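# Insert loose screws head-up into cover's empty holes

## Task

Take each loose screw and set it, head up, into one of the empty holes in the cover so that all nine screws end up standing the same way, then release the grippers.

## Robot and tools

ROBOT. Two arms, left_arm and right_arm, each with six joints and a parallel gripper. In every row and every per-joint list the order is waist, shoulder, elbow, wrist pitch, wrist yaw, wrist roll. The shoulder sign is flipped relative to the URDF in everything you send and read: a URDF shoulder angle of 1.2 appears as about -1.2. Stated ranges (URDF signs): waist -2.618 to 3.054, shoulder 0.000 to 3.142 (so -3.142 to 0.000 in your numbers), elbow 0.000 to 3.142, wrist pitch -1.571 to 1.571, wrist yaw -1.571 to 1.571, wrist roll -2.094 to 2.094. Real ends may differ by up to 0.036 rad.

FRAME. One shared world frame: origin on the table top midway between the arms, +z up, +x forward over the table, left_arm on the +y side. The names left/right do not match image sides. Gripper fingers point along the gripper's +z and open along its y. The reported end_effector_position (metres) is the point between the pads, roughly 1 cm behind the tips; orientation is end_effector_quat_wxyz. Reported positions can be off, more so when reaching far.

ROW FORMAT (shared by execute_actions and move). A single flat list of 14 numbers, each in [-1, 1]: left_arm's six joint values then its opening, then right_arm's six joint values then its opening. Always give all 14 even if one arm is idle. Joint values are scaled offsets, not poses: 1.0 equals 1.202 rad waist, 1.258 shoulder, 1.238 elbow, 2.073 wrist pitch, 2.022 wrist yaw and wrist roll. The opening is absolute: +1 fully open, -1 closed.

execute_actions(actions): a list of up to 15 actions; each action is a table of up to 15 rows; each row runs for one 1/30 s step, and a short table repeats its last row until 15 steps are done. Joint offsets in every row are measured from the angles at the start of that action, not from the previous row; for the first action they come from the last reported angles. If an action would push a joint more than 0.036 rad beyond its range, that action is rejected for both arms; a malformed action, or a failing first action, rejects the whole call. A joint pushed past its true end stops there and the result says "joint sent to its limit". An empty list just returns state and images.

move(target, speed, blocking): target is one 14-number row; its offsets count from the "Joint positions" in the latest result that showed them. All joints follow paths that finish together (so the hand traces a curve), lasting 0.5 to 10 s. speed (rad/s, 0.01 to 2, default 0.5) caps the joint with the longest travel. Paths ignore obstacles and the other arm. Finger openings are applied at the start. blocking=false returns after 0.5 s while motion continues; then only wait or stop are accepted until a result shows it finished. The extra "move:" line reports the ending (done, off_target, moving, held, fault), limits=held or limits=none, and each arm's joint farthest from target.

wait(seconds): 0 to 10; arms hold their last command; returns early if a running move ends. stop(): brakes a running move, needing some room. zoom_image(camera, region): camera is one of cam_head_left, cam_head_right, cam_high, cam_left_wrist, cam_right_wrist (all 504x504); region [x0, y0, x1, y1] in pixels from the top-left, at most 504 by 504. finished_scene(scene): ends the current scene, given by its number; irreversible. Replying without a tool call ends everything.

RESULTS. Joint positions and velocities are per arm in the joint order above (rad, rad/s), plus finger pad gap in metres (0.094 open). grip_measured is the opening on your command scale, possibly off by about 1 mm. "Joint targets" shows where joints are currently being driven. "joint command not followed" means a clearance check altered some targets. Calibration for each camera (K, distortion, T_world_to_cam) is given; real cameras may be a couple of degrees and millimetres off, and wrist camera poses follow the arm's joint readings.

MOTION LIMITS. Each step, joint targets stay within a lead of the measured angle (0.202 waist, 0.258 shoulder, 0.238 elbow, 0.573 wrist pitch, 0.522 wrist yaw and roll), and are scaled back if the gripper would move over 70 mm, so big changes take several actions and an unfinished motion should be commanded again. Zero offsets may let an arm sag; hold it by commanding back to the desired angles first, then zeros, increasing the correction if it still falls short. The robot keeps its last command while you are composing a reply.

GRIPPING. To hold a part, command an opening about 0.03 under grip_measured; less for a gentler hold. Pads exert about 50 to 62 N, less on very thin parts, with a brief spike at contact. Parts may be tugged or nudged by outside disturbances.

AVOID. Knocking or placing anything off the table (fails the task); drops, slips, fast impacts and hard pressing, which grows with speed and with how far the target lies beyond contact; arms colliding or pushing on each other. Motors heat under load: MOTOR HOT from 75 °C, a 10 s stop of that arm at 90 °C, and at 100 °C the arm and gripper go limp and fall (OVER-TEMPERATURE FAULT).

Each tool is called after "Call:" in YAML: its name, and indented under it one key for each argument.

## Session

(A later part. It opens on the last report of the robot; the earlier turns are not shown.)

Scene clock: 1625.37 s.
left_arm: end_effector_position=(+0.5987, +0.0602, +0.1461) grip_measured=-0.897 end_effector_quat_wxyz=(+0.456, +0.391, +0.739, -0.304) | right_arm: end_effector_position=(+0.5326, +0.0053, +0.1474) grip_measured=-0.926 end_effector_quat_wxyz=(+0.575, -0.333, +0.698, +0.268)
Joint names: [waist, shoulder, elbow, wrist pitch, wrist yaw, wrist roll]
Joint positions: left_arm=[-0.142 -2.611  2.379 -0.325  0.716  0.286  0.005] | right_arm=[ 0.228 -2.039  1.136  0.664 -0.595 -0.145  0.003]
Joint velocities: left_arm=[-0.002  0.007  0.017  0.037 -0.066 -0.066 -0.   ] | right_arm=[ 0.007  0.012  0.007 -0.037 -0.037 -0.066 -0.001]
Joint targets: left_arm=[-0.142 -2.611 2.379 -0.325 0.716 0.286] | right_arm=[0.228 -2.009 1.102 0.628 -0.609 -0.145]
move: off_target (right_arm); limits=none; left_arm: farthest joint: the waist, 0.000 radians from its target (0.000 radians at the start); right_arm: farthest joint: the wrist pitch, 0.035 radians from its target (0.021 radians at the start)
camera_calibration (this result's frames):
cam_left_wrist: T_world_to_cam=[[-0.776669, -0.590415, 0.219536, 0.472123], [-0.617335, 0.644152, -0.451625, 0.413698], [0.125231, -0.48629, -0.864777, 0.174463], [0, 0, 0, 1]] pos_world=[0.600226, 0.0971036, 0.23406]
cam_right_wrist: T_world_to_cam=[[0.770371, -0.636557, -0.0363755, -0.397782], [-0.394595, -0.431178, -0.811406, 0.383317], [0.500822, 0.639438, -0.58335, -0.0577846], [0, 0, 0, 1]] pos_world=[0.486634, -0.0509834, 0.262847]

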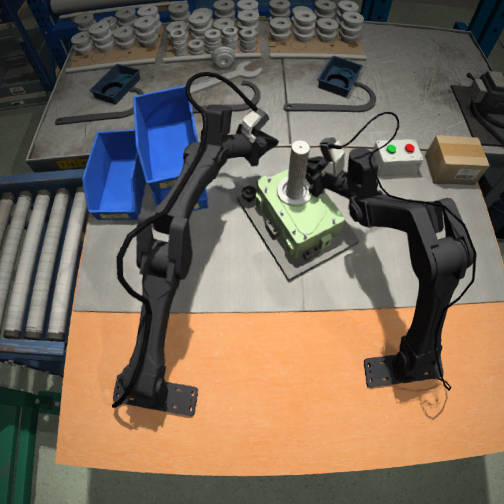

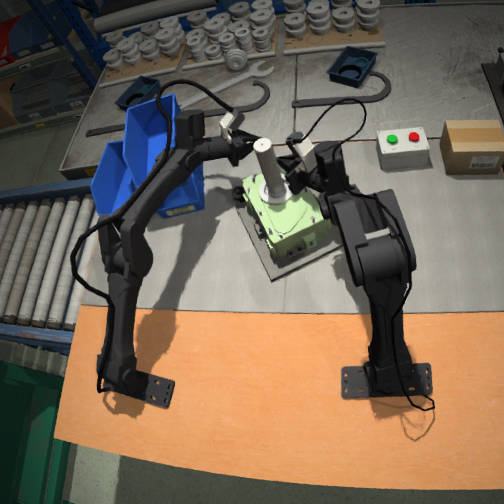

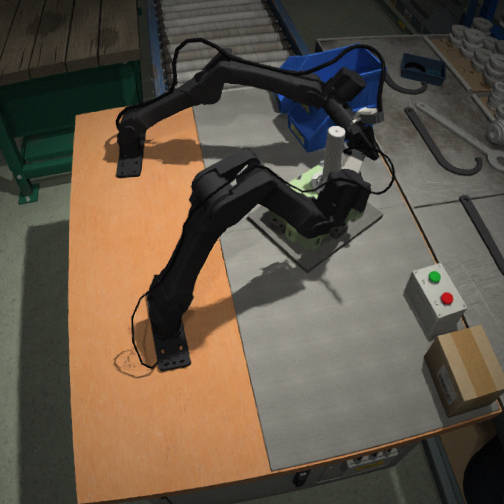

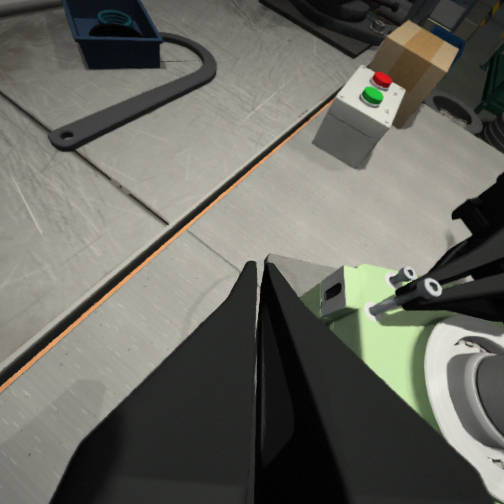

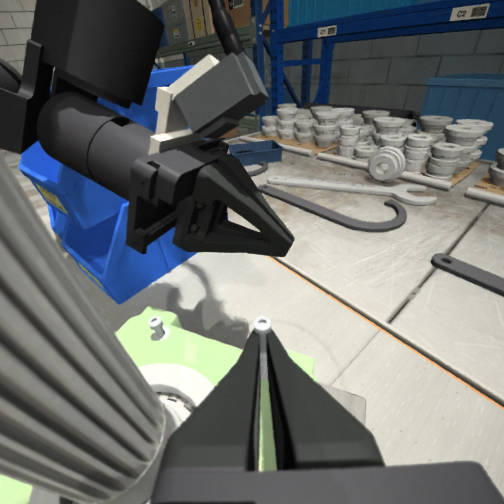

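Screw straightened with its tip retained. Release.

Call:
execute_actions:
  actions:
    - [[0,0,0,0,0,0,-0.9,0,0,0,0,0,0,-0.9]]
    - [[0,0,0,0,0,0,-0.9,0,0,0,0,0,0,-0.76]]
    - [[0,0,0,0,0,0,-0.9,0,0,0,0,0,0,-0.76]]

Call:
zoom_image:
  camera: "cam_left_wrist"
  region: [330, 240, 480, 360]

Scene clock: 1634.53 s.
left_arm: end_effector_position=(+0.5987, +0.0602, +0.1461) grip_measured=-0.897 end_effector_quat_wxyz=(+0.456, +0.391, +0.739, -0.304) | right_arm: end_effector_position=(+0.5328, +0.0053, +0.1478) grip_measured=-0.762 end_effector_quat_wxyz=(+0.576, -0.333, +0.697, +0.267)
Joint names: [waist, shoulder, elbow, wrist pitch, wrist yaw, wrist roll]
Joint positions: left_arm=[-0.142 -2.611  2.379 -0.325  0.716  0.286  0.005] | right_arm=[ 0.228 -2.039  1.136  0.666 -0.595 -0.145  0.011]
Joint velocities: left_arm=[ 0.007 -0.007 -0.002 -0.037  0.007  0.037 -0.   ] | right_arm=[-0.022  0.027  0.002  0.066 -0.037 -0.022  0.002]
Joint targets: left_arm=[-0.142 -2.611 2.379 -0.325 0.716 0.286] | right_arm=[0.228 -2.039 1.136 0.666 -0.595 -0.145]
camera_calibration (this result's frames):
cam_left_wrist: T_world_to_cam=[[-0.776669, -0.590415, 0.219536, 0.472123], [-0.617335, 0.644152, -0.451625, 0.413698], [0.125231, -0.48629, -0.864777, 0.174463], [0, 0, 0, 1]] pos_world=[0.600226, 0.0971036, 0.23406]
cam_right_wrist: T_world_to_cam=[[0.770215, -0.636824, -0.0349955, -0.398018], [-0.392945, -0.430603, -0.812512, 0.383044], [0.502358, 0.63956, -0.581893, -0.0586155], [0, 0, 0, 1]] pos_world=[0.486521, -0.0510398, 0.263191]

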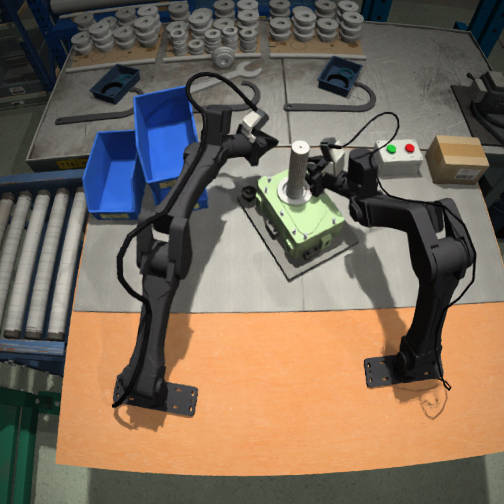

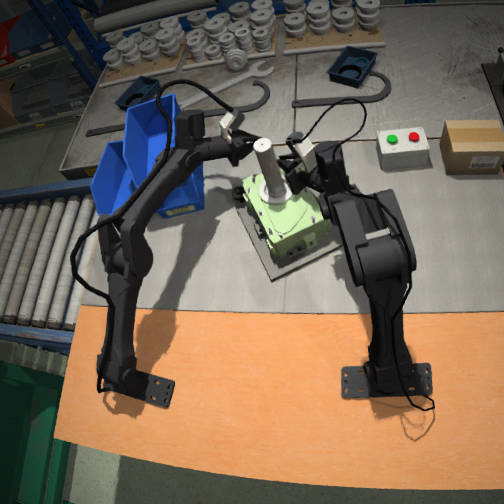

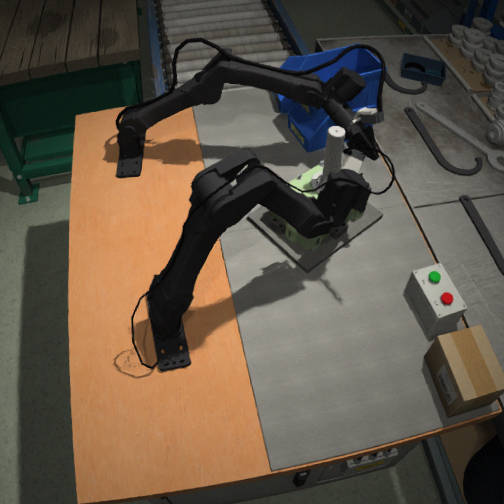

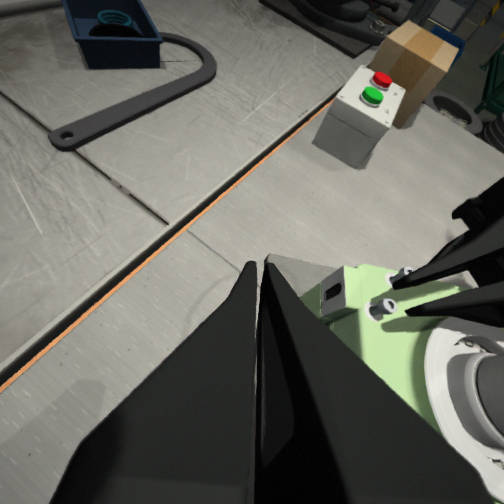

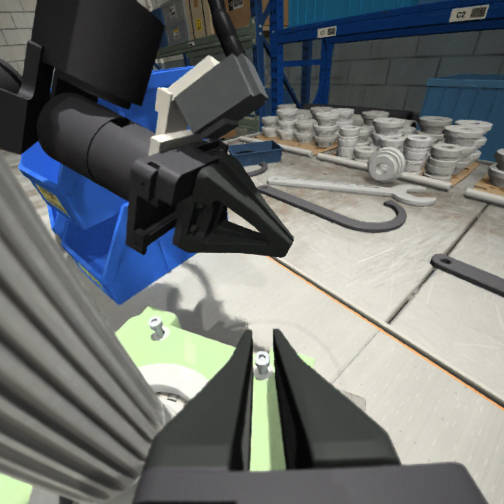

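Region (330, 240, 480, 360) of cam_left_wrist's 504x504 image, scaled by 3.360, with more detail than that image has; it fills the top 403 rows of this view, and the rest is white.

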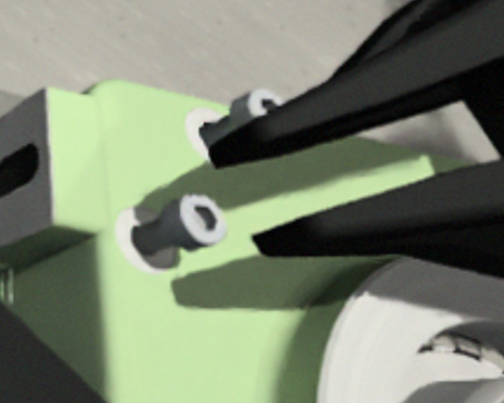

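Call:
move:
  target: [0,0,0,0,0,0,-0.9,-0.03,0.12,0,0,0,0,-0.76]
  speed: 0.08

Call:
move:
  target: [0,0,0,0,0,0,-0.9,-0.3,0.1,0,0,0,0,-0.5]
  speed: 0.3

Call:
zoom_image:
  camera: "cam_head_right"
  region: [220, 130, 360, 270]

Scene clock: 1644.20 s.
left_arm: end_effector_position=(+0.5987, +0.0602, +0.1461) grip_measured=-0.897 end_effector_quat_wxyz=(+0.456, +0.391, +0.739, -0.304) | right_arm: end_effector_position=(+0.5311, -0.0094, +0.2149) grip_measured=-0.762 end_effector_quat_wxyz=(+0.626, -0.331, +0.660, +0.251)
Joint names: [waist, shoulder, elbow, wrist pitch, wrist yaw, wrist roll]
Joint positions: left_arm=[-0.142 -2.611  2.379 -0.325  0.716  0.286  0.005] | right_arm=[ 0.203 -1.911  1.136  0.666 -0.595 -0.145  0.011]
Joint velocities: left_arm=[ 0.002  0.002 -0.022 -0.051  0.066 -0.037  0.001] | right_arm=[ 0.002 -0.002 -0.002  0.007 -0.007  0.007 -0.   ]
Joint targets: left_arm=[-0.142 -2.611 2.379 -0.325 0.716 0.286] | right_arm=[0.193 -1.888 1.136 0.666 -0.595 -0.145]
move: off_target (right_arm); limits=none; left_arm: farthest joint: the waist, 0.000 radians from its target (0.000 radians at the start); right_arm: farthest joint: the shoulder, 0.023 radians from its target (0.151 radians at the start)
camera_calibration (this result's frames):
cam_left_wrist: T_world_to_cam=[[-0.776669, -0.590415, 0.219536, 0.472123], [-0.617335, 0.644152, -0.451625, 0.413698], [0.125231, -0.48629, -0.864777, 0.174463], [0, 0, 0, 1]] pos_world=[0.600226, 0.0971036, 0.23406]
cam_right_wrist: T_world_to_cam=[[0.753766, -0.656055, 0.0377835, -0.410771], [-0.299669, -0.394333, -0.868734, 0.393438], [0.584837, 0.6435, -0.493835, -0.0720111], [0, 0, 0, 1]] pos_world=[0.469642, -0.0680039, 0.321752]

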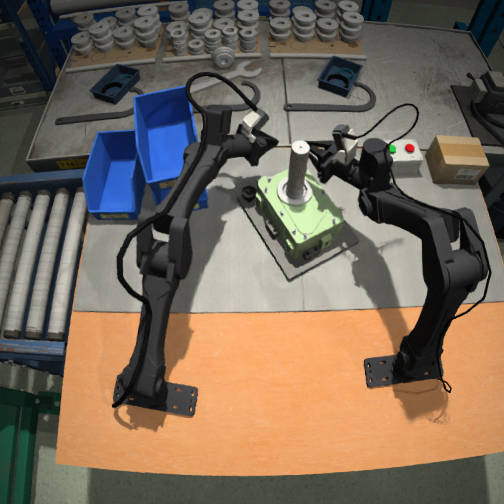

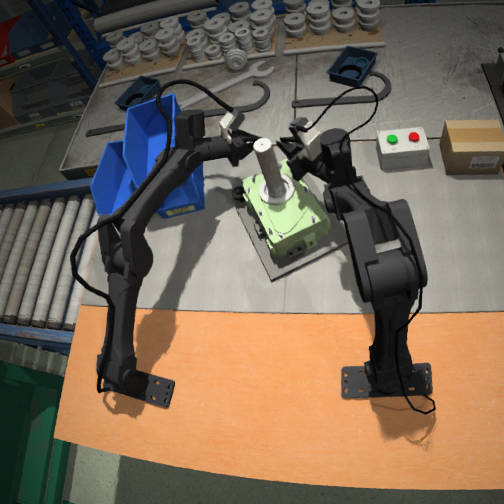

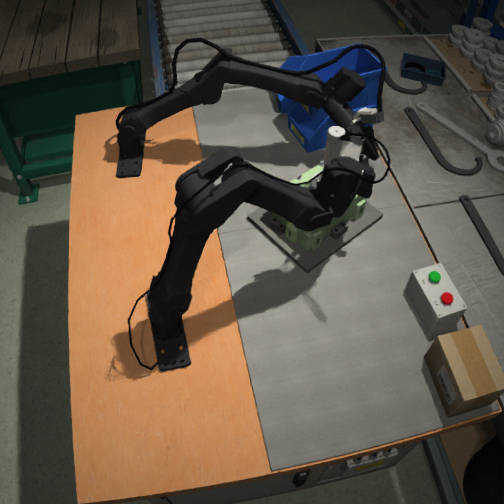

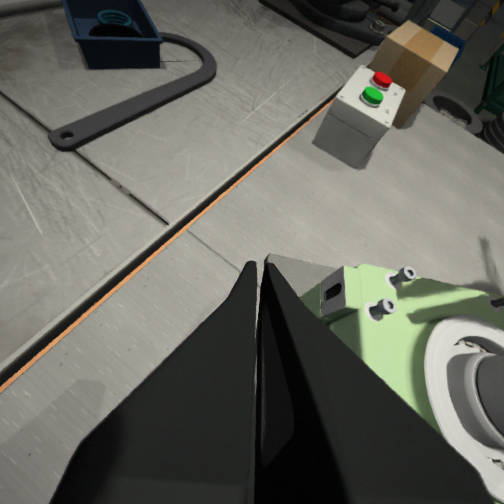

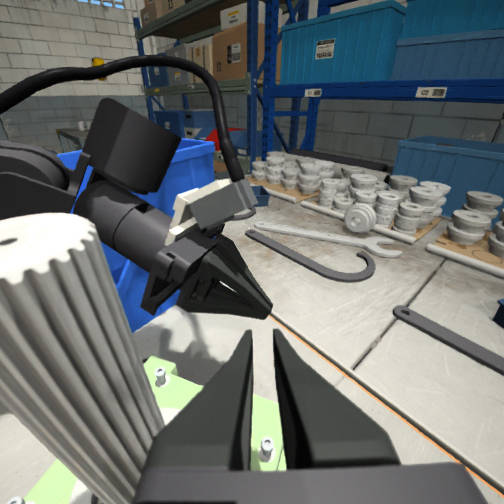

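Scene clock: 1645.77 s.
left_arm: end_effector_position=(+0.5987, +0.0602, +0.1461) grip_measured=-0.897 end_effector_quat_wxyz=(+0.456, +0.391, +0.739, -0.304) | right_arm: end_effector_position=(+0.5675, -0.1979, +0.2682) grip_measured=-0.502 end_effector_quat_wxyz=(+0.695, -0.218, +0.674, +0.120)
Joint names: [waist, shoulder, elbow, wrist pitch, wrist yaw, wrist roll]
Joint positions: left_arm=[-0.142 -2.611  2.379 -0.325  0.716  0.286  0.005] | right_arm=[-0.155 -1.808  1.136  0.667 -0.595 -0.145  0.023]
Joint velocities: left_arm=[-0.012  0.002  0.002  0.022  0.007 -0.037 -0.001] | right_arm=[ 0.012 -0.002 -0.002  0.139 -0.007 -0.022  0.001]
Joint targets: left_arm=[-0.142 -2.611 2.379 -0.325 0.716 0.286] | right_arm=[-0.158 -1.786 1.136 0.666 -0.595 -0.145]
move: off_target (right_arm); limits=none; left_arm: farthest joint: the waist, 0.000 radians from its target (0.000 radians at the start); right_arm: farthest joint: the shoulder, 0.023 radians from its target (0.126 radians at the start)
camera_calibration (this result's frames):
cam_left_wrist: T_world_to_cam=[[-0.776669, -0.590415, 0.219536, 0.472123], [-0.617335, 0.644152, -0.451625, 0.413698], [0.125231, -0.48629, -0.864777, 0.174463], [0, 0, 0, 1]] pos_world=[0.600226, 0.0971036, 0.23406]
cam_right_wrist: T_world_to_cam=[[0.46931, -0.877728, 0.0966539, -0.462164], [-0.327301, -0.274567, -0.90415, 0.425187], [0.820135, 0.392692, -0.416138, -0.149642], [0, 0, 0, 1]] pos_world=[0.478789, -0.230149, 0.366831]

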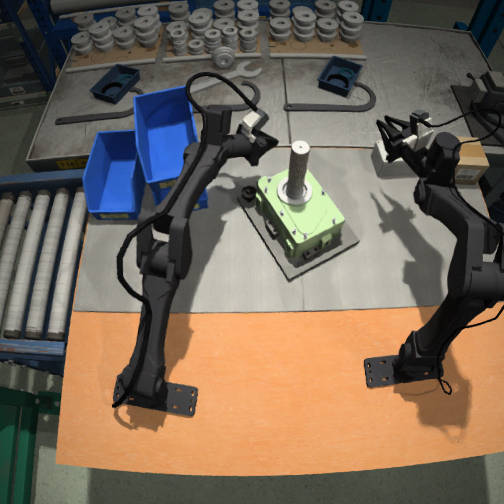

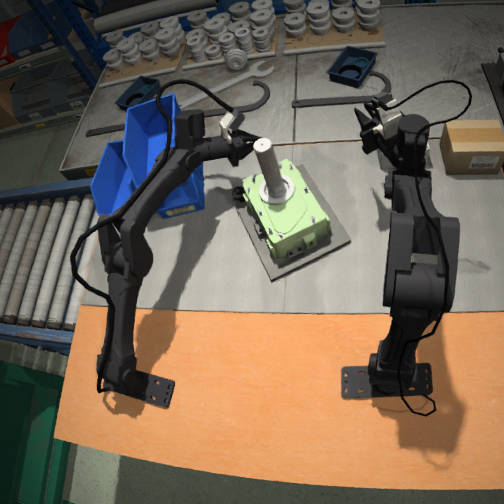

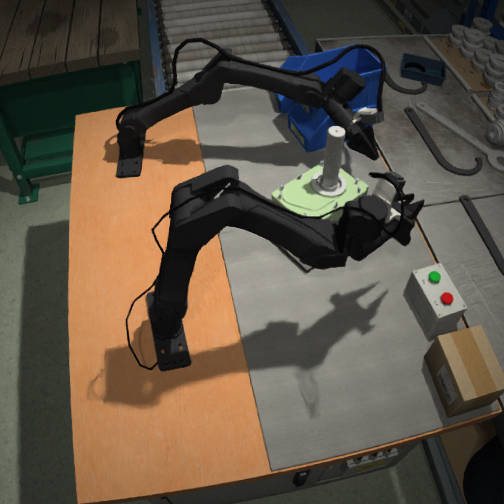

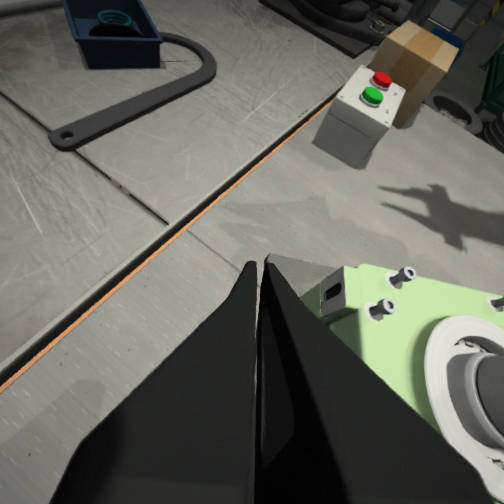

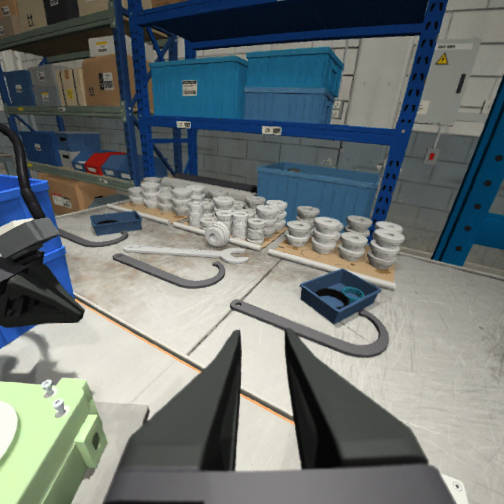

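Region (220, 130, 360, 270) of cam_head_right's 504x504 image, scaled by 3.600, with more detail than that image has.

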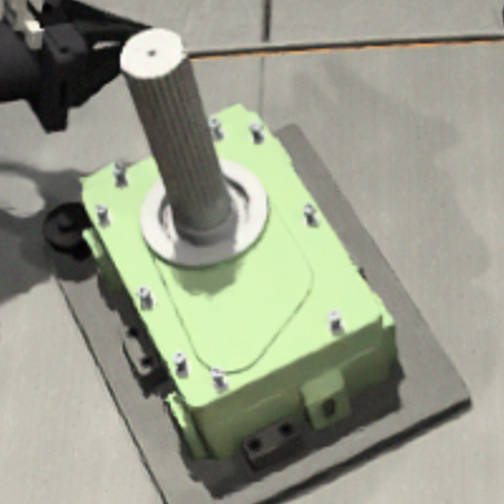

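Call:
finished_scene:
  scene: 2

The scene is finished: the task was done.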